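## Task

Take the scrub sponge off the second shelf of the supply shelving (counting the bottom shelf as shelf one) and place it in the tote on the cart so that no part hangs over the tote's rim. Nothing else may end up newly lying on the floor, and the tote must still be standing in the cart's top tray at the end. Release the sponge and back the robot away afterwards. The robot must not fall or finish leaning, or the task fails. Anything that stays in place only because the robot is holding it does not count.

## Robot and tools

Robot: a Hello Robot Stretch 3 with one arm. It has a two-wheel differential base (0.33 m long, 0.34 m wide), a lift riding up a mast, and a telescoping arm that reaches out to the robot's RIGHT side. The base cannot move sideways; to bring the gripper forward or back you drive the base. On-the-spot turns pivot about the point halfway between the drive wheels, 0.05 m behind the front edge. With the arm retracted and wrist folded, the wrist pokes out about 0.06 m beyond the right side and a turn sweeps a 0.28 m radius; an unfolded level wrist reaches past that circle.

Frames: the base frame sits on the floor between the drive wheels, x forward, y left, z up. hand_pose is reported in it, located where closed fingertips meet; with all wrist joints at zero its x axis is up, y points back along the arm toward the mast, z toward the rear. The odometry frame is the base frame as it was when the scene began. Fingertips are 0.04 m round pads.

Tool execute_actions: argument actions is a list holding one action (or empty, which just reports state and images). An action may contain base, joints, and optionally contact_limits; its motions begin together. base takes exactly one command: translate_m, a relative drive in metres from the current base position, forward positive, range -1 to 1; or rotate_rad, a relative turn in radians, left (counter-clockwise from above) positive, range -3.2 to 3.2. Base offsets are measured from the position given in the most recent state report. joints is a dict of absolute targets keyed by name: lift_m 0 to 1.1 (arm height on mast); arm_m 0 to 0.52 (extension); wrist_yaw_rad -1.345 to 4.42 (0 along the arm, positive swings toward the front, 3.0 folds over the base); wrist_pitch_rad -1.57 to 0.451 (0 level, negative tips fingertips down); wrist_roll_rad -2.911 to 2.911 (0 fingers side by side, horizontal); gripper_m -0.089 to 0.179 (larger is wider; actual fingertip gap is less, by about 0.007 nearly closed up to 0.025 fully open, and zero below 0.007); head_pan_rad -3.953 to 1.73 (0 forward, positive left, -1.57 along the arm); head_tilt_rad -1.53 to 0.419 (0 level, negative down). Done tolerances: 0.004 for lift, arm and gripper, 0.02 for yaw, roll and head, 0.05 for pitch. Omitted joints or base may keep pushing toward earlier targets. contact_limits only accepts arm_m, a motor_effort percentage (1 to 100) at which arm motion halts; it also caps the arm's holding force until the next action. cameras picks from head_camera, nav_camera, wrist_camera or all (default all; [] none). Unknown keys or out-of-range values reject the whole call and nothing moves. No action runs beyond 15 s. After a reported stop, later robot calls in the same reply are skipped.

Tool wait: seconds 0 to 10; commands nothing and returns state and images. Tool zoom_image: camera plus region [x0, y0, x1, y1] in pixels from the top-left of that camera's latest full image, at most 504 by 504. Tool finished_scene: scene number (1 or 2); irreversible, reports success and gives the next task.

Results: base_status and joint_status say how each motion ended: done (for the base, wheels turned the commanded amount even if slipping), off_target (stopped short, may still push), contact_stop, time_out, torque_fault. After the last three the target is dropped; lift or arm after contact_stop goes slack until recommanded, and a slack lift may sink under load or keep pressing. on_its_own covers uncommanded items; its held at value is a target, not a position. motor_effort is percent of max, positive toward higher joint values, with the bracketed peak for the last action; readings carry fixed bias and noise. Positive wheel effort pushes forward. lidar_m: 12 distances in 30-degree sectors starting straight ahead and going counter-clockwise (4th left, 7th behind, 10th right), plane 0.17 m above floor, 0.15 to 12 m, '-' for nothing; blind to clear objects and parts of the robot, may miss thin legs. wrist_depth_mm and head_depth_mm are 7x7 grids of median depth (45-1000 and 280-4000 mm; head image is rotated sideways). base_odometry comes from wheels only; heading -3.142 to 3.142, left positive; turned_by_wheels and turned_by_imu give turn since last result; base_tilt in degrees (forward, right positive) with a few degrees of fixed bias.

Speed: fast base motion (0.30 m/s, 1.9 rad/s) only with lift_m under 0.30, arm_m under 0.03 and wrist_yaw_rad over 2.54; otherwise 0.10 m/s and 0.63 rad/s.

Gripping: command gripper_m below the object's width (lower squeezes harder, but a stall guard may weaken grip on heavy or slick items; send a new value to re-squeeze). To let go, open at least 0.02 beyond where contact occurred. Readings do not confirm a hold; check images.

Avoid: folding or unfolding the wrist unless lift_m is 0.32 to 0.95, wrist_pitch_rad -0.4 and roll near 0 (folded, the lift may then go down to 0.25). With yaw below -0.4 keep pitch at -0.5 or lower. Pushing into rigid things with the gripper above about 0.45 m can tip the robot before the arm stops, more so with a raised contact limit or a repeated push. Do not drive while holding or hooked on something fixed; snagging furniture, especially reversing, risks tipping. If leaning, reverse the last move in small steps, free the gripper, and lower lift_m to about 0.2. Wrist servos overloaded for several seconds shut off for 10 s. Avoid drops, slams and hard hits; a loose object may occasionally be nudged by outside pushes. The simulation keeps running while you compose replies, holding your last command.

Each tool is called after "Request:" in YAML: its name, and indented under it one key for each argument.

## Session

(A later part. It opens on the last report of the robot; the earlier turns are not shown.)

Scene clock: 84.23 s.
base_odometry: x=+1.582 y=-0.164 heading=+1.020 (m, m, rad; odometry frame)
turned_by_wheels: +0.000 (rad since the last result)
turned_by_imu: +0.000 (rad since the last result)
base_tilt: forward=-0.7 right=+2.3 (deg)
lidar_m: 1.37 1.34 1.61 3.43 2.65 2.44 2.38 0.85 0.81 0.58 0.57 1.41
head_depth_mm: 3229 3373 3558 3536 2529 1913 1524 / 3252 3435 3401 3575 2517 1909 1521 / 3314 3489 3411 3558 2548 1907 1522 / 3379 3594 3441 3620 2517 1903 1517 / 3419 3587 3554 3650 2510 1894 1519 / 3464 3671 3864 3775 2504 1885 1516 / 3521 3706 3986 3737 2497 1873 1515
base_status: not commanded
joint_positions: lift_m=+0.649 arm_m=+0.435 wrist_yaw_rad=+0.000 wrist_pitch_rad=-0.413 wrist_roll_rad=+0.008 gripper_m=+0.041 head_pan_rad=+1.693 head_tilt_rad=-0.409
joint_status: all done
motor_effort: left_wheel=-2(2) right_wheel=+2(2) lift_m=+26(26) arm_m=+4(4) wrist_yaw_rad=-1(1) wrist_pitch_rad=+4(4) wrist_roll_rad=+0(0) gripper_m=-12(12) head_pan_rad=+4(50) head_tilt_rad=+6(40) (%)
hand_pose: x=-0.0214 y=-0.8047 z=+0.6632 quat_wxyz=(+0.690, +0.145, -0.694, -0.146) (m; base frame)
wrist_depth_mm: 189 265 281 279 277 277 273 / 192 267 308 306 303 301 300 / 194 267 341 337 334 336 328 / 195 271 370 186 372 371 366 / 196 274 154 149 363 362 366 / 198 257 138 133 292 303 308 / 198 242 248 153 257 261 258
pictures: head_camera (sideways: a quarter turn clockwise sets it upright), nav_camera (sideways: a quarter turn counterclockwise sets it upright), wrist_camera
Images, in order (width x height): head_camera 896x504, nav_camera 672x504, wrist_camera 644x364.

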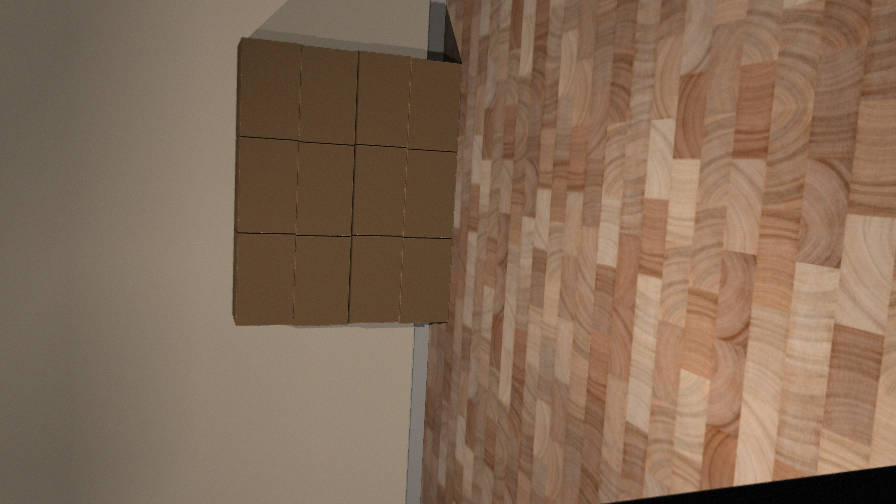

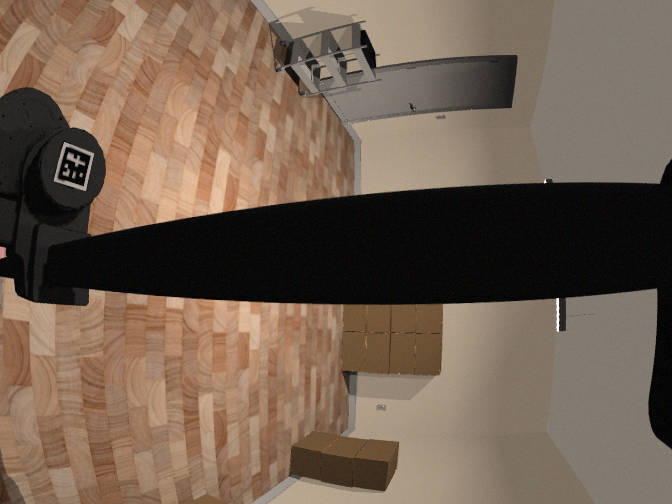

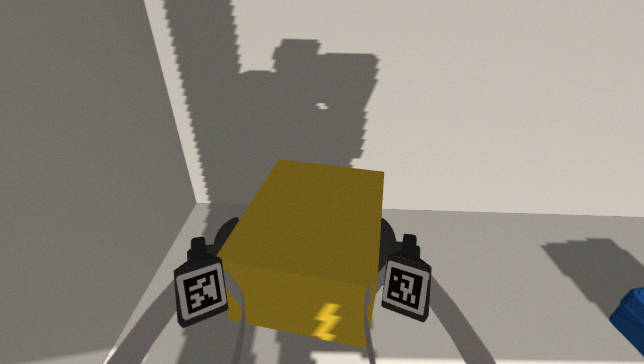

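Request:
execute_actions:
  actions:
    - {"joints":{"arm_m":0}}
  cameras: []

Request:
execute_actions:
  actions:
    - {"base":{"rotate_rad":2.25},"joints":{"wrist_yaw_rad":2.7,"lift_m":0.29,"head_pan_rad":0.3}}
  cameras: []

Request:
execute_actions:
  actions:
    - {"base":{"translate_m":1}}
  cameras: []

Request:
execute_actions:
  actions:
    - {"base":{"translate_m":0.8},"joints":{"head_pan_rad":0.6}}

Scene clock: 102.43 s.
base_odometry: x=+1.582 y=-0.164 heading=+1.020 (m, m, rad; odometry frame)
turned_by_wheels: +0.000 (rad since the last result)
turned_by_imu: +0.000 (rad since the last result)
base_tilt: forward=-0.7 right=+2.3 (deg)
lidar_m: 1.37 1.34 1.61 3.43 2.66 2.44 2.39 0.85 0.82 0.58 0.57 1.41
head_depth_mm: 3264 3415 3569 3603 2544 1908 1522 / 3244 3445 3329 3575 2546 1895 1527 / 3288 3475 3468 3539 2550 1901 1525 / 3341 3565 3493 3573 2516 1891 1527 / 3448 3566 3613 3678 2515 1900 1520 / 3412 3684 3903 3789 2503 1899 1515 / 3514 3668 3945 3768 2474 1872 1516
base_status: not commanded
joint_positions: lift_m=+0.649 arm_m=+0.000 wrist_yaw_rad=+0.000 wrist_pitch_rad=-0.413 wrist_roll_rad=+0.008 gripper_m=+0.041 head_pan_rad=+1.693 head_tilt_rad=-0.408
joint_status: all done
motor_effort: left_wheel=-2(2) right_wheel=+3(2) lift_m=+26(26) arm_m=-3(2) wrist_yaw_rad=-2(1) wrist_pitch_rad=+4(4) wrist_roll_rad=+0(0) gripper_m=-12(12) head_pan_rad=+4(4) head_tilt_rad=+5(5) (%)
hand_pose: x=-0.0214 y=-0.3703 z=+0.6632 quat_wxyz=(+0.690, +0.145, -0.694, -0.146) (m; base frame)
wrist_depth_mm: 689 315 615 690 686 677 670 / 758 320 637 745 739 736 734 / 844 344 522 595 605 603 624 / 988 383 442 186 412 464 470 / - - 155 149 388 394 393 / 930 953 138 132 788 800 722 / 809 805 604 153 747 751 715
pictures: none
No camera images: the call's "cameras" was empty. Leave "cameras" out to get every camera's image.

Scene clock: 107.00 s.
base_odometry: x=+1.582 y=-0.164 heading=-3.013 (m, m, rad; odometry frame)
turned_by_wheels: +2.250 (rad since the last result)
turned_by_imu: +2.249 (rad since the last result)
base_tilt: forward=-0.8 right=+2.4 (deg)
lidar_m: 2.60 2.39 2.18 0.84 0.84 0.58 1.15 1.37 1.38 1.34 2.53 3.43
head_depth_mm: 3012 3263 3584 3641 2545 1904 1534 / 2867 3037 3233 3133 2552 1928 1523 / 2653 2842 2993 3097 2528 1895 1525 / 2513 2645 2823 3070 2525 1899 1512 / 2365 2495 2644 2824 2520 1906 1523 / 2234 2361 2514 2638 2497 1905 1504 / 2137 2245 2357 2485 2546 1885 1512
base_status: done
joint_positions: lift_m=+0.291 arm_m=+0.000 wrist_yaw_rad=+2.698 wrist_pitch_rad=-0.414 wrist_roll_rad=+0.008 gripper_m=+0.041 head_pan_rad=+0.307 head_tilt_rad=-0.408
joint_status: all done
motor_effort: left_wheel=-3(11) right_wheel=+4(12) lift_m=+9(23) arm_m=-3(3) wrist_yaw_rad=+0(2) wrist_pitch_rad=+5(5) wrist_roll_rad=+0(0) gripper_m=-12(12) head_pan_rad=-4(52) head_tilt_rad=+5(6) (%)
hand_pose: x=+0.0752 y=+0.0579 z=+0.3041 quat_wxyz=(+0.294, +0.709, -0.011, +0.640) (m; base frame)
wrist_depth_mm: 803 756 - - - - - / 808 824 - - - - - / 786 847 - - - - - / 628 723 762 187 786 786 791 / 606 601 155 149 624 636 637 / - 505 138 132 501 517 523 / - - 413 153 442 447 446
pictures: none
No camera images: the call's "cameras" was empty. Leave "cameras" out to get every camera's image.

Scene clock: 112.03 s.
base_odometry: x=+0.590 y=-0.291 heading=-3.014 (m, m, rad; odometry frame)
turned_by_wheels: +0.000 (rad since the last result)
turned_by_imu: +0.003 (rad since the last result)
base_tilt: forward=-0.7 right=+2.3 (deg)
lidar_m: 1.60 1.70 1.70 1.94 1.75 1.26 1.54 2.06 1.75 2.33 2.71 2.71
head_depth_mm: 2109 2268 2469 2670 2587 1919 1529 / 1982 2125 2288 2335 2222 1914 1536 / 1885 1995 2142 2017 2061 1909 1533 / 1762 1866 1993 2042 2153 1898 1511 / 1664 1760 1867 2007 2109 1883 1527 / 1575 1663 1767 1870 2010 1888 1509 / 1497 1576 1662 1764 1868 1893 1515
base_status: done
joint_positions: lift_m=+0.291 arm_m=+0.000 wrist_yaw_rad=+2.699 wrist_pitch_rad=-0.414 wrist_roll_rad=+0.008 gripper_m=+0.041 head_pan_rad=+0.307 head_tilt_rad=-0.408
joint_status: not commanded
motor_effort: left_wheel=-3(8) right_wheel=+3(12) lift_m=+9(9) arm_m=-3(3) wrist_yaw_rad=-1(1) wrist_pitch_rad=+5(5) wrist_roll_rad=+0(0) gripper_m=-12(12) head_pan_rad=-5(4) head_tilt_rad=+4(5) (%)
hand_pose: x=+0.0751 y=+0.0579 z=+0.3041 quat_wxyz=(+0.294, +0.709, -0.011, +0.641) (m; base frame)
wrist_depth_mm: - - - - - - - / - - - - - - - / 971 991 - - - - - / 761 743 754 187 783 792 779 / 615 603 156 149 628 613 635 / - 499 138 132 503 527 517 / - - 422 153 441 446 446
pictures: none
No camera images: the call's "cameras" was empty. Leave "cameras" out to get every camera's image.

Scene clock: 116.47 s.
base_odometry: x=-0.204 y=-0.394 heading=-3.014 (m, m, rad; odometry frame)
turned_by_wheels: +0.000 (rad since the last result)
turned_by_imu: +0.003 (rad since the last result)
base_tilt: forward=-0.7 right=+2.3 (deg)
lidar_m: 0.88 0.82 1.16 1.31 2.21 1.93 2.34 2.30 2.31 2.50 2.18 2.43
head_depth_mm: 1119 1187 1278 1374 1199 1236 1297 / 1084 1159 1230 1331 1208 1198 1263 / 1059 1122 1200 1278 1172 1273 1325 / 1024 1091 1161 1240 1310 1433 1476 / 1003 1058 1128 1205 1288 1395 1471 / 977 1031 1096 1169 1249 1341 1435 / 954 1006 1067 1134 1212 1303 1403
base_status: done
joint_positions: lift_m=+0.291 arm_m=+0.000 wrist_yaw_rad=+2.699 wrist_pitch_rad=-0.414 wrist_roll_rad=+0.008 gripper_m=+0.041 head_pan_rad=+0.593 head_tilt_rad=-0.408
joint_status: all done
motor_effort: left_wheel=-3(8) right_wheel=+3(11) lift_m=+9(9) arm_m=-2(3) wrist_yaw_rad=+1(0) wrist_pitch_rad=+5(4) wrist_roll_rad=+0(0) gripper_m=-12(12) head_pan_rad=+4(32) head_tilt_rad=+5(4) (%)
hand_pose: x=+0.0751 y=+0.0579 z=+0.3041 quat_wxyz=(+0.294, +0.709, -0.011, +0.641) (m; base frame)
wrist_depth_mm: - - - - - 978 916 / - - - - - - 914 / 998 - - - - 998 677 / 750 744 761 187 760 790 817 / 623 595 154 149 625 622 622 / - 507 138 132 499 514 513 / - - 418 153 444 446 441
pictures: head_camera (sideways: a quarter turn clockwise sets it upright), nav_camera (sideways: a quarter turn counterclockwise sets it upright), wrist_camera
Images, in order (width x height): head_camera 896x504, nav_camera 672x504, wrist_camera 644x364.

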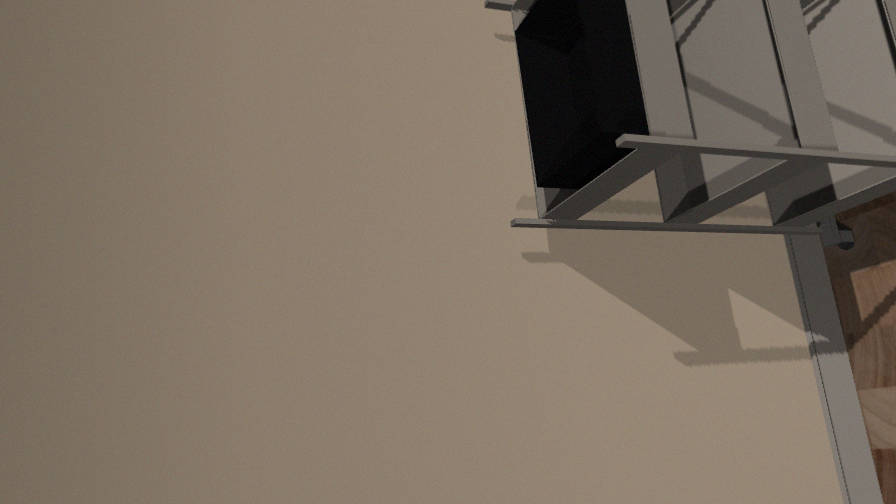

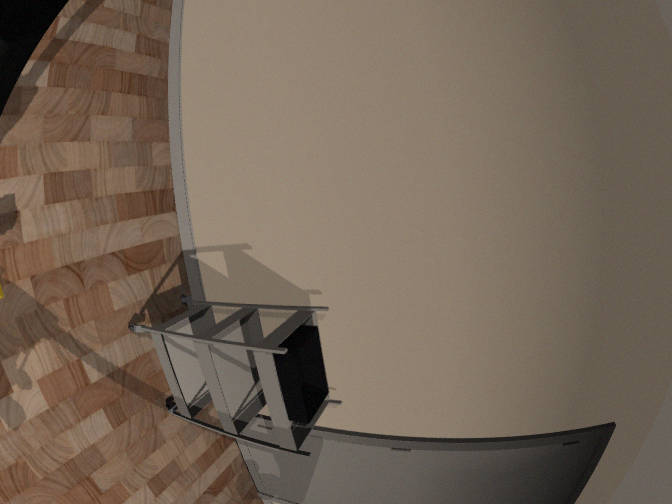

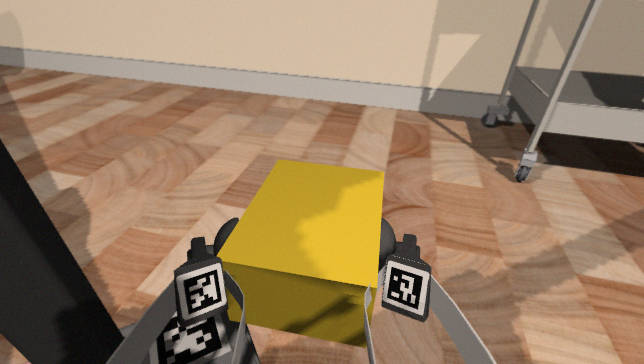

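Request:
execute_actions:
  actions:
    - {"base":{"translate_m":0.35}}
  cameras: []

Request:
execute_actions:
  actions:
    - {"base":{"rotate_rad":2.02},"joints":{"head_pan_rad":-1.57,"head_tilt_rad":-0.7}}
  cameras: []

Request:
execute_actions:
  actions:
    - {"joints":{"lift_m":0.88}}
  cameras: []

Request:
execute_actions:
  actions:
    - {"joints":{"wrist_yaw_rad":0,"arm_m":0.2}}

Scene clock: 129.40 s.
base_odometry: x=-0.551 y=-0.438 heading=-3.014 (m, m, rad; odometry frame)
turned_by_wheels: +0.000 (rad since the last result)
turned_by_imu: +0.001 (rad since the last result)
base_tilt: forward=-0.9 right=+2.4 (deg)
lidar_m: 0.60 0.51 0.92 1.04 1.76 2.24 2.70 2.56 2.65 2.20 1.99 1.88
head_depth_mm: 875 932 996 1074 1148 867 812 / 847 904 967 1036 1095 924 766 / 826 877 934 1003 1064 927 734 / 802 852 905 971 1029 900 718 / 782 830 883 943 1006 952 1036 / 764 807 857 913 977 1051 1136 / 745 787 836 886 946 1017 1099
base_status: done
joint_positions: lift_m=+0.291 arm_m=+0.000 wrist_yaw_rad=+2.699 wrist_pitch_rad=-0.414 wrist_roll_rad=+0.008 gripper_m=+0.041 head_pan_rad=+0.593 head_tilt_rad=-0.408
joint_status: not commanded
motor_effort: left_wheel=-3(8) right_wheel=+4(12) lift_m=+9(9) arm_m=-3(4) wrist_yaw_rad=+1(1) wrist_pitch_rad=+5(5) wrist_roll_rad=+0(0) gripper_m=-12(12) head_pan_rad=+4(3) head_tilt_rad=+5(4) (%)
hand_pose: x=+0.0751 y=+0.0579 z=+0.3041 quat_wxyz=(+0.294, +0.709, -0.011, +0.641) (m; base frame)
wrist_depth_mm: - - 963 889 839 762 728 / - - - 939 892 815 787 / 998 - - - 895 722 694 / 749 743 760 186 740 740 515 / 621 603 155 149 624 628 629 / - 502 138 132 502 513 522 / - - 417 153 438 446 444
pictures: none
No camera images: the call's "cameras" was empty. Leave "cameras" out to get every camera's image.

Scene clock: 132.07 s.
base_odometry: x=-0.551 y=-0.438 heading=-0.994 (m, m, rad; odometry frame)
turned_by_wheels: +2.020 (rad since the last result)
turned_by_imu: +2.013 (rad since the last result)
base_tilt: forward=-0.8 right=+2.4 (deg)
lidar_m: 1.57 2.24 2.55 2.56 2.65 2.30 1.99 2.17 0.63 0.51 0.91 1.01
head_depth_mm: 964 1078 1207 1343 1047 1441 1258 / 917 1029 1162 998 932 1189 1257 / 885 983 1110 1004 864 1086 1202 / 847 939 1056 987 802 1032 1183 / 814 901 1006 965 773 1000 1173 / 784 865 961 994 1164 1357 1246 / 761 830 921 1034 1169 1344 1245
base_status: done
joint_positions: lift_m=+0.291 arm_m=+0.000 wrist_yaw_rad=+2.699 wrist_pitch_rad=-0.414 wrist_roll_rad=+0.008 gripper_m=+0.041 head_pan_rad=-1.563 head_tilt_rad=-0.692
joint_status: all done
motor_effort: left_wheel=-3(10) right_wheel=+3(14) lift_m=+9(9) arm_m=-3(3) wrist_yaw_rad=+0(0) wrist_pitch_rad=+4(5) wrist_roll_rad=+0(0) gripper_m=-11(12) head_pan_rad=-4(53) head_tilt_rad=-5(31) (%)
hand_pose: x=+0.0751 y=+0.0579 z=+0.3041 quat_wxyz=(+0.294, +0.709, -0.011, +0.641) (m; base frame)
wrist_depth_mm: - - - - - - - / - - - - - - - / 978 993 - - - - - / 751 763 772 186 772 780 795 / 632 603 155 148 625 627 624 / - 509 138 132 501 529 523 / - - 417 153 438 448 444
pictures: none
No camera images: the call's "cameras" was empty. Leave "cameras" out to get every camera's image.

Scene clock: 138.27 s.
base_odometry: x=-0.551 y=-0.438 heading=-0.994 (m, m, rad; odometry frame)
turned_by_wheels: +0.000 (rad since the last result)
turned_by_imu: +0.000 (rad since the last result)
base_tilt: forward=-0.8 right=+2.5 (deg)
lidar_m: 1.58 2.24 2.54 2.56 2.65 2.30 2.00 2.18 0.63 0.51 0.92 1.01
head_depth_mm: 963 1078 1208 1343 1047 1530 - / 923 1028 1161 995 931 1076 - / 883 986 1109 1002 863 1063 - / 847 937 1060 988 800 1045 - / 816 903 1003 968 777 1054 - / 785 862 961 996 1160 1355 1259 / 758 832 923 1034 1171 1351 1247
base_status: not commanded
joint_positions: lift_m=+0.879 arm_m=+0.000 wrist_yaw_rad=+2.699 wrist_pitch_rad=-0.414 wrist_roll_rad=+0.008 gripper_m=+0.041 head_pan_rad=-1.563 head_tilt_rad=-0.692
joint_status: all done
motor_effort: left_wheel=-3(3) right_wheel=+2(3) lift_m=+25(27) arm_m=-3(3) wrist_yaw_rad=+0(2) wrist_pitch_rad=+5(5) wrist_roll_rad=+0(0) gripper_m=-12(12) head_pan_rad=-4(4) head_tilt_rad=-5(6) (%)
hand_pose: x=+0.0751 y=+0.0579 z=+0.8930 quat_wxyz=(+0.294, +0.709, -0.011, +0.641) (m; base frame)
wrist_depth_mm: - - - - - - - / - - - - - - - / - - - - - - - / - - - 185 - - - / - - 155 148 - - - / - - 138 132 - - - / - - 994 153 - - -
pictures: none
No camera images: the call's "cameras" was empty. Leave "cameras" out to get every camera's image.

Scene clock: 140.97 s.
base_odometry: x=-0.551 y=-0.438 heading=-0.994 (m, m, rad; odometry frame)
turned_by_wheels: +0.000 (rad since the last result)
turned_by_imu: +0.000 (rad since the last result)
base_tilt: forward=-0.8 right=+2.2 (deg)
lidar_m: 1.57 2.24 2.55 2.56 2.64 2.30 2.00 2.17 0.63 0.51 0.92 1.01
head_depth_mm: 961 1080 1211 1356 - 1378 1237 / 919 1028 1169 - 1123 1201 1253 / 881 983 1099 - 1115 1085 1206 / 849 942 1059 - 812 1031 1181 / 816 897 1009 957 778 1008 1168 / 789 869 957 998 1156 1354 1247 / 758 831 922 1029 1176 1344 1247
base_status: not commanded
joint_positions: lift_m=+0.879 arm_m=+0.200 wrist_yaw_rad=+0.002 wrist_pitch_rad=-0.414 wrist_roll_rad=+0.008 gripper_m=+0.041 head_pan_rad=-1.563 head_tilt_rad=-0.692
joint_status: all done
motor_effort: left_wheel=-3(3) right_wheel=+2(4) lift_m=+26(25) arm_m=+4(4) wrist_yaw_rad=-3(3) wrist_pitch_rad=+5(4) wrist_roll_rad=+0(0) gripper_m=-12(11) head_pan_rad=-4(4) head_tilt_rad=-6(5) (%)
hand_pose: x=-0.0211 y=-0.5695 z=+0.8930 quat_wxyz=(+0.690, +0.146, -0.694, -0.146) (m; base frame)
wrist_depth_mm: 372 406 444 500 571 622 755 / 400 432 492 550 636 721 879 / 422 469 531 595 708 832 - / 465 497 538 187 544 981 - / 497 556 154 149 427 470 - / 558 626 137 132 351 411 - / 610 671 281 154 361 420 -
pictures: head_camera (sideways: a quarter turn clockwise sets it upright), nav_camera (sideways: a quarter turn counterclockwise sets it upright), wrist_camera
Images, in order (width x height): head_camera 896x504, nav_camera 672x504, wrist_camera 644x364.

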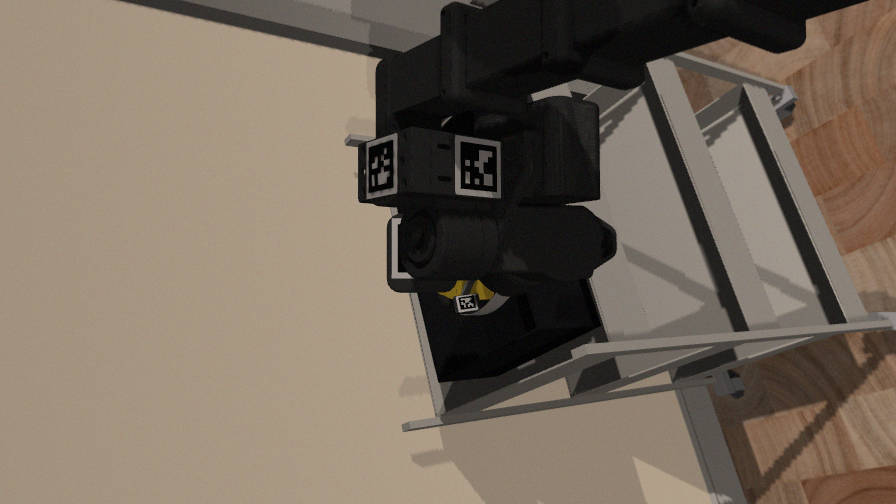

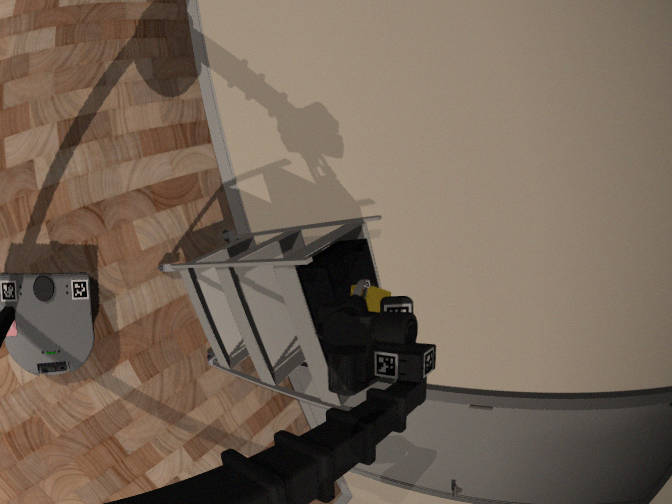

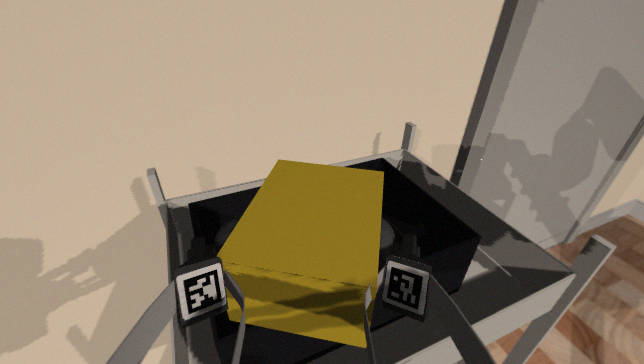

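Request:
execute_actions:
  actions:
    - {"joints":{"arm_m":0.4,"wrist_pitch_rad":-0.9,"lift_m":0.88}}

Scene clock: 147.30 s.
base_odometry: x=-0.551 y=-0.438 heading=-0.994 (m, m, rad; odometry frame)
turned_by_wheels: +0.000 (rad since the last result)
turned_by_imu: -0.001 (rad since the last result)
base_tilt: forward=-0.9 right=+2.4 (deg)
lidar_m: 1.57 2.25 2.56 2.56 2.65 2.30 2.00 2.17 0.63 0.51 0.92 1.01
head_depth_mm: 961 1077 1211 1362 - - 1239 / 923 1031 1143 936 1092 1196 1251 / 885 975 - 1003 900 1084 1202 / 848 942 - 783 867 1033 1186 / 816 906 1006 997 835 982 1164 / 786 864 961 990 1139 1357 1252 / 758 830 923 1030 1173 1348 1245
base_status: not commanded
joint_positions: lift_m=+0.880 arm_m=+0.399 wrist_yaw_rad=-0.012 wrist_pitch_rad=-0.920 wrist_roll_rad=+0.007 gripper_m=+0.041 head_pan_rad=-1.563 head_tilt_rad=-0.692
joint_status: all done
on_its_own: right_wheel is at rest, and its effort (+20) is outside its rest range (-18 to +18)
motor_effort: left_wheel=-11(11) right_wheel=+20(21) lift_m=+22(26) arm_m=+7(5) wrist_yaw_rad=+12(11) wrist_pitch_rad=+7(10) wrist_roll_rad=+1(0) gripper_m=-13(14) head_pan_rad=-4(4) head_tilt_rad=-6(5) (%)
hand_pose: x=-0.0233 y=-0.6803 z=+0.7999 quat_wxyz=(+0.630, +0.309, -0.637, -0.319) (m; base frame)
wrist_depth_mm: 290 318 354 380 342 552 695 / 324 340 303 345 368 337 - / 342 303 355 368 363 296 - / 434 296 326 336 340 289 307 / 536 262 305 167 273 315 305 / 691 238 113 113 113 296 295 / 867 232 113 114 267 273 876
pictures: head_camera (sideways: a quarter turn clockwise sets it upright), nav_camera (sideways: a quarter turn counterclockwise sets it upright), wrist_camera
Images, in order (width x height): head_camera 896x504, nav_camera 672x504, wrist_camera 644x364.

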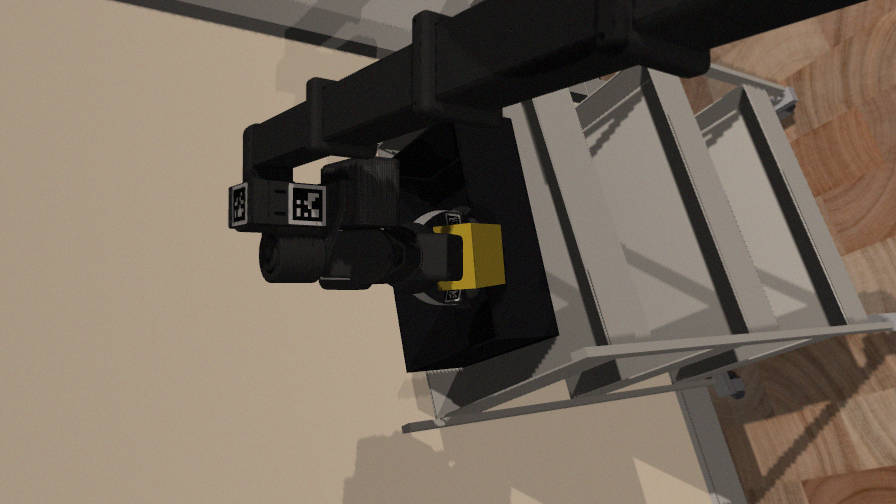

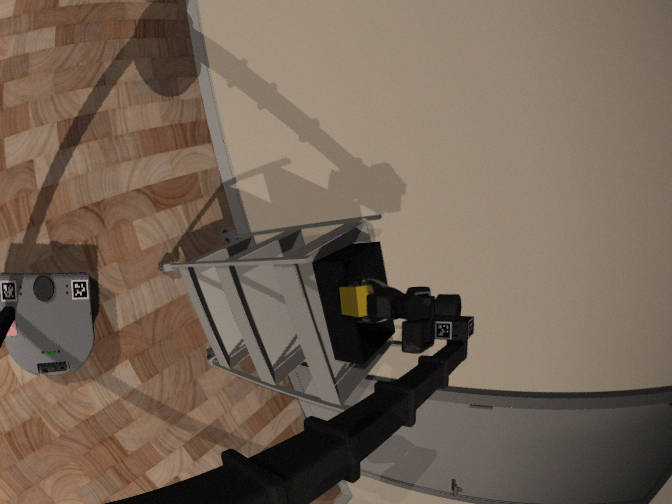

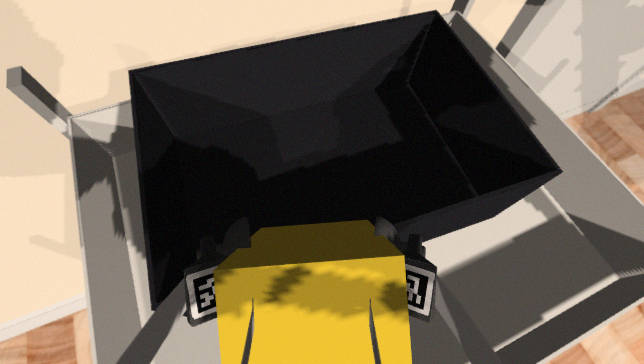

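Caught the rim; lift over.

Request:
execute_actions:
  actions:
    - {"joints":{"lift_m":0.96,"arm_m":0.385}}
  cameras: []

Request:
execute_actions:
  actions:
    - {"joints":{"arm_m":0.515}}
  cameras: []

Request:
execute_actions:
  actions:
    - {"joints":{"lift_m":0.86}}

Scene clock: 155.53 s.
base_odometry: x=-0.551 y=-0.438 heading=-0.994 (m, m, rad; odometry frame)
turned_by_wheels: +0.000 (rad since the last result)
turned_by_imu: +0.000 (rad since the last result)
base_tilt: forward=-0.7 right=+2.5 (deg)
lidar_m: 1.57 2.25 2.55 2.56 2.65 2.30 1.99 2.17 0.63 0.51 0.92 1.01
head_depth_mm: 960 1066 - 965 1629 1441 1263 / 918 - 1165 996 1070 1200 1249 / 880 - 1140 1017 902 1089 1204 / 848 904 - 840 871 1034 1178 / 817 903 1007 986 839 1003 1168 / 785 866 961 1000 1162 1354 1244 / 758 830 923 1033 1170 1342 1241
base_status: not commanded
joint_positions: lift_m=+0.959 arm_m=+0.385 wrist_yaw_rad=-0.002 wrist_pitch_rad=-0.914 wrist_roll_rad=+0.007 gripper_m=+0.041 head_pan_rad=-1.563 head_tilt_rad=-0.692
joint_status: all done
motor_effort: left_wheel=-3(11) right_wheel=+3(21) lift_m=+26(25) arm_m=-4(7) wrist_yaw_rad=+3(13) wrist_pitch_rad=+5(7) wrist_roll_rad=+1(0) gripper_m=-11(14) head_pan_rad=-5(4) head_tilt_rad=-5(5) (%)
hand_pose: x=-0.0219 y=-0.6676 z=+0.8805 quat_wxyz=(+0.632, +0.311, -0.637, -0.314) (m; base frame)
wrist_depth_mm: 302 327 366 420 474 565 696 / 340 377 430 462 450 721 988 / 390 412 388 445 457 931 - / 467 419 414 428 425 381 - / 588 580 320 160 396 393 - / 764 863 115 115 116 376 369 / 921 879 117 117 336 953 985
pictures: none
No camera images: the call's "cameras" was empty. Leave "cameras" out to get every camera's image.

Scene clock: 157.73 s.
base_odometry: x=-0.551 y=-0.438 heading=-0.994 (m, m, rad; odometry frame)
turned_by_wheels: +0.000 (rad since the last result)
turned_by_imu: +0.000 (rad since the last result)
base_tilt: forward=-0.7 right=+2.4 (deg)
lidar_m: 1.57 2.25 2.55 2.56 2.64 2.31 2.00 2.17 0.63 0.51 0.92 1.01
head_depth_mm: 959 1057 - - 1336 1435 1261 / 921 - 1176 996 1064 1196 1247 / 870 1021 1113 1022 902 1087 1203 / 838 - 831 1016 867 1034 1174 / 816 901 1003 1003 843 1002 1167 / 786 865 961 999 1154 1357 1246 / 760 831 919 1033 1174 1353 1243
base_status: not commanded
joint_positions: lift_m=+0.959 arm_m=+0.515 wrist_yaw_rad=-0.001 wrist_pitch_rad=-0.914 wrist_roll_rad=+0.007 gripper_m=+0.041 head_pan_rad=-1.563 head_tilt_rad=-0.692
joint_status: all done
motor_effort: left_wheel=-3(3) right_wheel=+3(3) lift_m=+26(26) arm_m=+4(0) wrist_yaw_rad=+0(1) wrist_pitch_rad=+5(5) wrist_roll_rad=+1(0) gripper_m=-11(10) head_pan_rad=-5(4) head_tilt_rad=-5(5) (%)
hand_pose: x=-0.0218 y=-0.7970 z=+0.8805 quat_wxyz=(+0.632, +0.311, -0.637, -0.314) (m; base frame)
wrist_depth_mm: 193 211 238 273 314 378 435 / 220 245 280 327 391 485 609 / 253 286 342 411 493 642 - / 300 348 425 384 369 962 - / 356 404 297 161 387 352 - / 472 323 115 115 116 339 - / 688 285 116 117 337 298 339
pictures: none
No camera images: the call's "cameras" was empty. Leave "cameras" out to get every camera's image.

Scene clock: 159.47 s.
base_odometry: x=-0.551 y=-0.438 heading=-0.994 (m, m, rad; odometry frame)
turned_by_wheels: +0.000 (rad since the last result)
turned_by_imu: +0.000 (rad since the last result)
base_tilt: forward=-0.8 right=+2.3 (deg)
lidar_m: 1.58 2.25 2.56 2.57 2.64 2.29 1.99 2.18 0.63 0.51 0.92 1.01
head_depth_mm: 959 1074 1209 1368 - - 1242 / 918 1029 1146 - 934 1194 1250 / 883 970 1152 1026 902 1085 1208 / 848 926 - 865 867 1033 1179 / 816 901 1004 1001 842 1003 1166 / 788 862 964 1000 1157 1361 1248 / 757 832 922 1030 1174 1341 1246
base_status: not commanded
joint_positions: lift_m=+0.861 arm_m=+0.515 wrist_yaw_rad=-0.001 wrist_pitch_rad=-0.914 wrist_roll_rad=+0.007 gripper_m=+0.041 head_pan_rad=-1.563 head_tilt_rad=-0.692
joint_status: all done
motor_effort: left_wheel=-3(3) right_wheel=+3(3) lift_m=+9(22) arm_m=+4(4) wrist_yaw_rad=+1(2) wrist_pitch_rad=+5(5) wrist_roll_rad=+1(1) gripper_m=-11(11) head_pan_rad=-4(4) head_tilt_rad=-5(6) (%)
hand_pose: x=-0.0218 y=-0.7970 z=+0.7816 quat_wxyz=(+0.632, +0.311, -0.637, -0.314) (m; base frame)
wrist_depth_mm: 194 211 238 267 314 357 435 / 220 243 280 331 383 407 609 / 256 289 322 253 274 270 - / 293 222 251 298 313 256 276 / 233 247 277 159 293 268 224 / 231 216 115 116 116 267 205 / 213 198 117 117 246 253 205
pictures: head_camera (sideways: a quarter turn clockwise sets it upright), nav_camera (sideways: a quarter turn counterclockwise sets it upright), wrist_camera
Images, in order (width x height): head_camera 896x504, nav_camera 672x504, wrist_camera 644x364.

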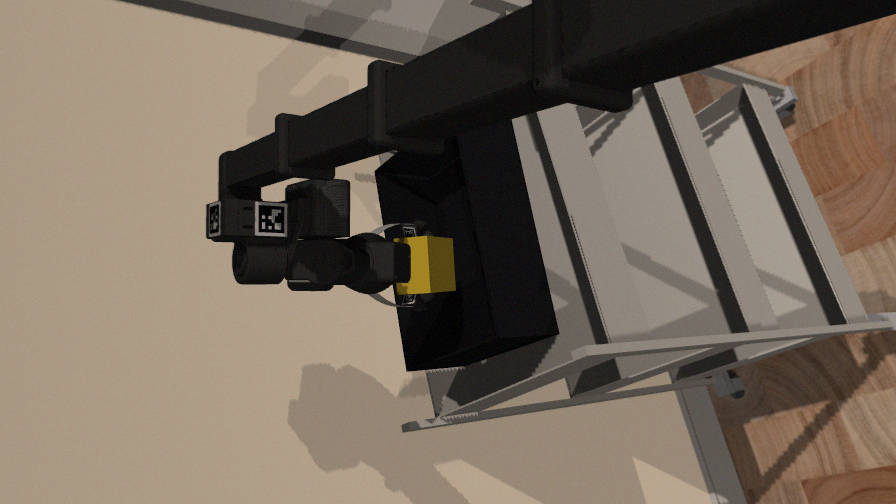

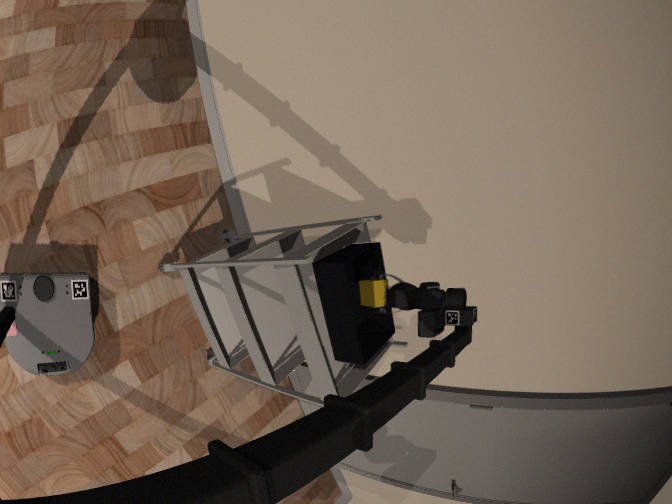

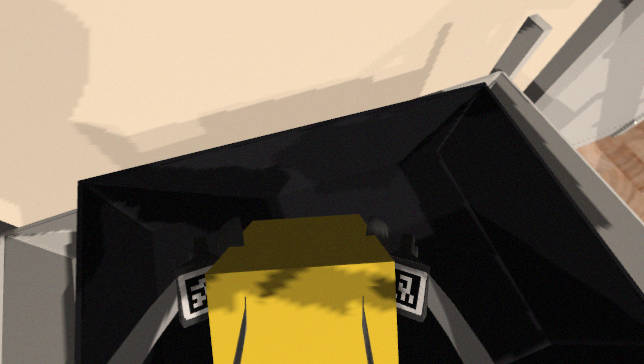

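Request:
execute_actions:
  actions:
    - {"joints":{"lift_m":0.79}}
  cameras: []

Request:
execute_actions:
  actions:
    - {"joints":{"gripper_m":0.12}}
  cameras: []

Request:
execute_actions:
  actions:
    - {"joints":{"lift_m":0.95}}
  cameras: []

Request:
execute_actions:
  actions:
    - {"joints":{"arm_m":0.1}}
  cameras: ["nav_camera","wrist_camera"]

Request:
finished_scene:
  scene: 1

Scene clock: 170.63 s.
base_odometry: x=-0.551 y=-0.438 heading=-0.994 (m, m, rad; odometry frame)
turned_by_wheels: +0.000 (rad since the last result)
turned_by_imu: +0.000 (rad since the last result)
base_tilt: forward=-0.7 right=+2.3 (deg)
lidar_m: 1.57 2.24 2.55 2.56 2.65 2.30 1.99 2.17 0.63 0.51 0.92 1.01
head_depth_mm: 960 1082 1210 1345 951 - - / 920 1024 1177 1260 - 1241 1231 / 882 983 1074 909 901 1091 1205 / 848 941 1011 871 866 1029 1182 / 814 905 1009 993 844 1006 1164 / 786 865 962 1000 1160 1361 1246 / 759 833 921 1033 1175 1344 1243
base_status: not commanded
joint_positions: lift_m=+0.791 arm_m=+0.515 wrist_yaw_rad=-0.001 wrist_pitch_rad=-0.894 wrist_roll_rad=+0.007 gripper_m=+0.041 head_pan_rad=-1.563 head_tilt_rad=-0.692
joint_status: all done
motor_effort: left_wheel=-3(3) right_wheel=+3(4) lift_m=+5(9) arm_m=+4(3) wrist_yaw_rad=+0(1) wrist_pitch_rad=-2(5) wrist_roll_rad=+1(1) gripper_m=-11(11) head_pan_rad=-4(5) head_tilt_rad=-5(5) (%)
hand_pose: x=-0.0218 y=-0.8013 z=+0.7147 quat_wxyz=(+0.635, +0.304, -0.640, -0.308) (m; base frame)
wrist_depth_mm: 192 208 234 263 287 198 410 / 216 226 168 180 204 215 186 / 153 166 190 220 258 237 172 / 174 203 229 240 243 237 182 / 168 214 219 162 222 225 191 / 157 198 112 114 115 207 199 / 147 182 114 114 185 192 191
pictures: none
No camera images: the call's "cameras" was empty. Leave "cameras" out to get every camera's image.

Scene clock: 172.17 s.
base_odometry: x=-0.551 y=-0.438 heading=-0.994 (m, m, rad; odometry frame)
turned_by_wheels: +0.000 (rad since the last result)
turned_by_imu: +0.000 (rad since the last result)
base_tilt: forward=-0.8 right=+2.4 (deg)
lidar_m: 1.57 2.24 2.56 2.56 2.64 2.31 1.99 2.18 0.63 0.51 0.92 1.01
head_depth_mm: 961 1074 1214 1345 952 - - / 918 1025 1168 1254 - 1237 1232 / 884 985 1069 907 902 1086 1207 / 846 945 1015 861 863 1033 1177 / 817 901 1005 991 842 1004 1169 / 786 864 965 1000 1159 1352 1245 / 759 831 922 1034 1166 1353 1243
base_status: not commanded
joint_positions: lift_m=+0.791 arm_m=+0.515 wrist_yaw_rad=-0.001 wrist_pitch_rad=-0.904 wrist_roll_rad=+0.007 gripper_m=+0.120 head_pan_rad=-1.563 head_tilt_rad=-0.692
joint_status: all done
motor_effort: left_wheel=-2(4) right_wheel=+2(6) lift_m=+8(9) arm_m=+3(4) wrist_yaw_rad=+1(1) wrist_pitch_rad=+1(3) wrist_roll_rad=+1(0) gripper_m=+0(81) head_pan_rad=-4(4) head_tilt_rad=-5(5) (%)
hand_pose: x=-0.0218 y=-0.7991 z=+0.7130 quat_wxyz=(+0.634, +0.308, -0.638, -0.311) (m; base frame)
wrist_depth_mm: 192 209 236 262 272 196 411 / 213 214 165 180 208 217 180 / 154 169 193 224 254 237 174 / 175 208 227 235 237 236 181 / 167 210 214 218 221 222 190 / 157 192 192 156 199 206 198 / 141 180 147 144 185 189 190
pictures: none
No camera images: the call's "cameras" was empty. Leave "cameras" out to get every camera's image.

Scene clock: 174.47 s.
base_odometry: x=-0.551 y=-0.438 heading=-0.994 (m, m, rad; odometry frame)
turned_by_wheels: +0.000 (rad since the last result)
turned_by_imu: +0.000 (rad since the last result)
base_tilt: forward=-0.7 right=+2.5 (deg)
lidar_m: 1.57 2.24 2.55 2.56 2.64 2.30 1.99 2.17 0.63 0.51 0.91 1.01
head_depth_mm: 957 1068 - - 1629 1435 1263 / 920 1004 1191 998 1071 1190 1250 / 872 - 1113 1020 898 1085 1210 / 844 - 1093 1019 867 1033 1180 / 816 900 1005 1004 842 1004 1168 / 786 866 960 998 1158 1354 1243 / 756 833 922 1032 1180 1341 1245
base_status: not commanded
joint_positions: lift_m=+0.949 arm_m=+0.515 wrist_yaw_rad=-0.001 wrist_pitch_rad=-0.905 wrist_roll_rad=+0.007 gripper_m=+0.120 head_pan_rad=-1.563 head_tilt_rad=-0.692
joint_status: all done
motor_effort: left_wheel=-2(3) right_wheel=+2(2) lift_m=+26(26) arm_m=+4(5) wrist_yaw_rad=+1(0) wrist_pitch_rad=+1(1) wrist_roll_rad=+1(1) gripper_m=+1(0) head_pan_rad=-4(4) head_tilt_rad=-6(5) (%)
hand_pose: x=-0.0218 y=-0.7989 z=+0.8717 quat_wxyz=(+0.634, +0.308, -0.638, -0.311) (m; base frame)
wrist_depth_mm: 193 210 235 269 310 375 427 / 217 242 275 323 393 475 587 / 252 284 333 404 486 642 980 / 302 347 418 361 355 851 - / 346 412 351 378 384 341 - / 464 299 352 356 359 316 - / 643 289 324 290 331 325 321
pictures: none
No camera images: the call's "cameras" was empty. Leave "cameras" out to get every camera's image.

Scene clock: 178.70 s.
base_odometry: x=-0.551 y=-0.438 heading=-0.994 (m, m, rad; odometry frame)
turned_by_wheels: +0.000 (rad since the last result)
turned_by_imu: +0.000 (rad since the last result)
base_tilt: forward=-0.7 right=+2.4 (deg)
lidar_m: 1.58 2.25 2.55 2.56 2.65 2.30 1.99 2.17 0.63 0.51 0.92 1.01
head_depth_mm: 958 1079 1199 - - 1437 1256 / 922 1027 1136 - - 1251 1255 / 883 983 1101 - - 1224 1205 / 848 940 1053 - - 994 1183 / 814 902 1003 1002 849 1008 1168 / 786 865 963 997 1160 1350 1247 / 760 831 924 1035 1171 1344 1240
base_status: not commanded
joint_positions: lift_m=+0.949 arm_m=+0.100 wrist_yaw_rad=+0.000 wrist_pitch_rad=-0.906 wrist_roll_rad=+0.007 gripper_m=+0.120 head_pan_rad=-1.563 head_tilt_rad=-0.692
joint_status: all done
motor_effort: left_wheel=-2(3) right_wheel=+2(2) lift_m=+25(26) arm_m=-3(2) wrist_yaw_rad=+0(1) wrist_pitch_rad=+1(2) wrist_roll_rad=+1(1) gripper_m=+1(0) head_pan_rad=-4(4) head_tilt_rad=-5(5) (%)
hand_pose: x=-0.0216 y=-0.3845 z=+0.8717 quat_wxyz=(+0.634, +0.308, -0.638, -0.311) (m; base frame)
wrist_depth_mm: 538 580 544 569 506 979 - / 596 679 483 468 519 489 - / 710 791 464 466 494 - - / 843 943 698 728 758 - - / 982 - - 912 - - - / 986 990 - - - - - / 933 924 930 975 953 980 965
pictures: nav_camera (sideways: a quarter turn counterclockwise sets it upright), wrist_camera
Images, in order (width x height): nav_camera 672x504, wrist_camera 644x364.

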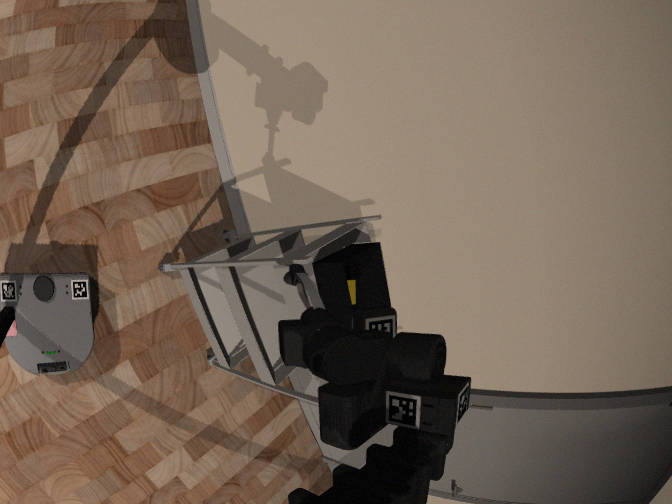

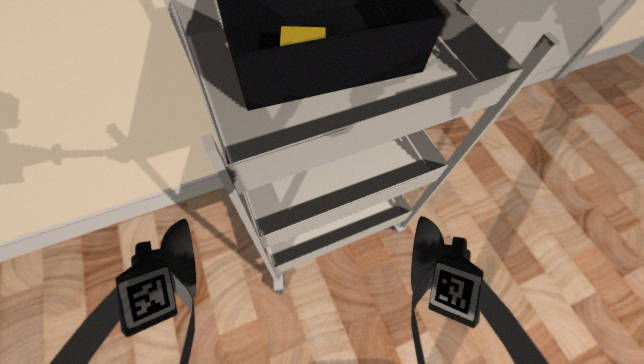

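The scene is finished: the task was done.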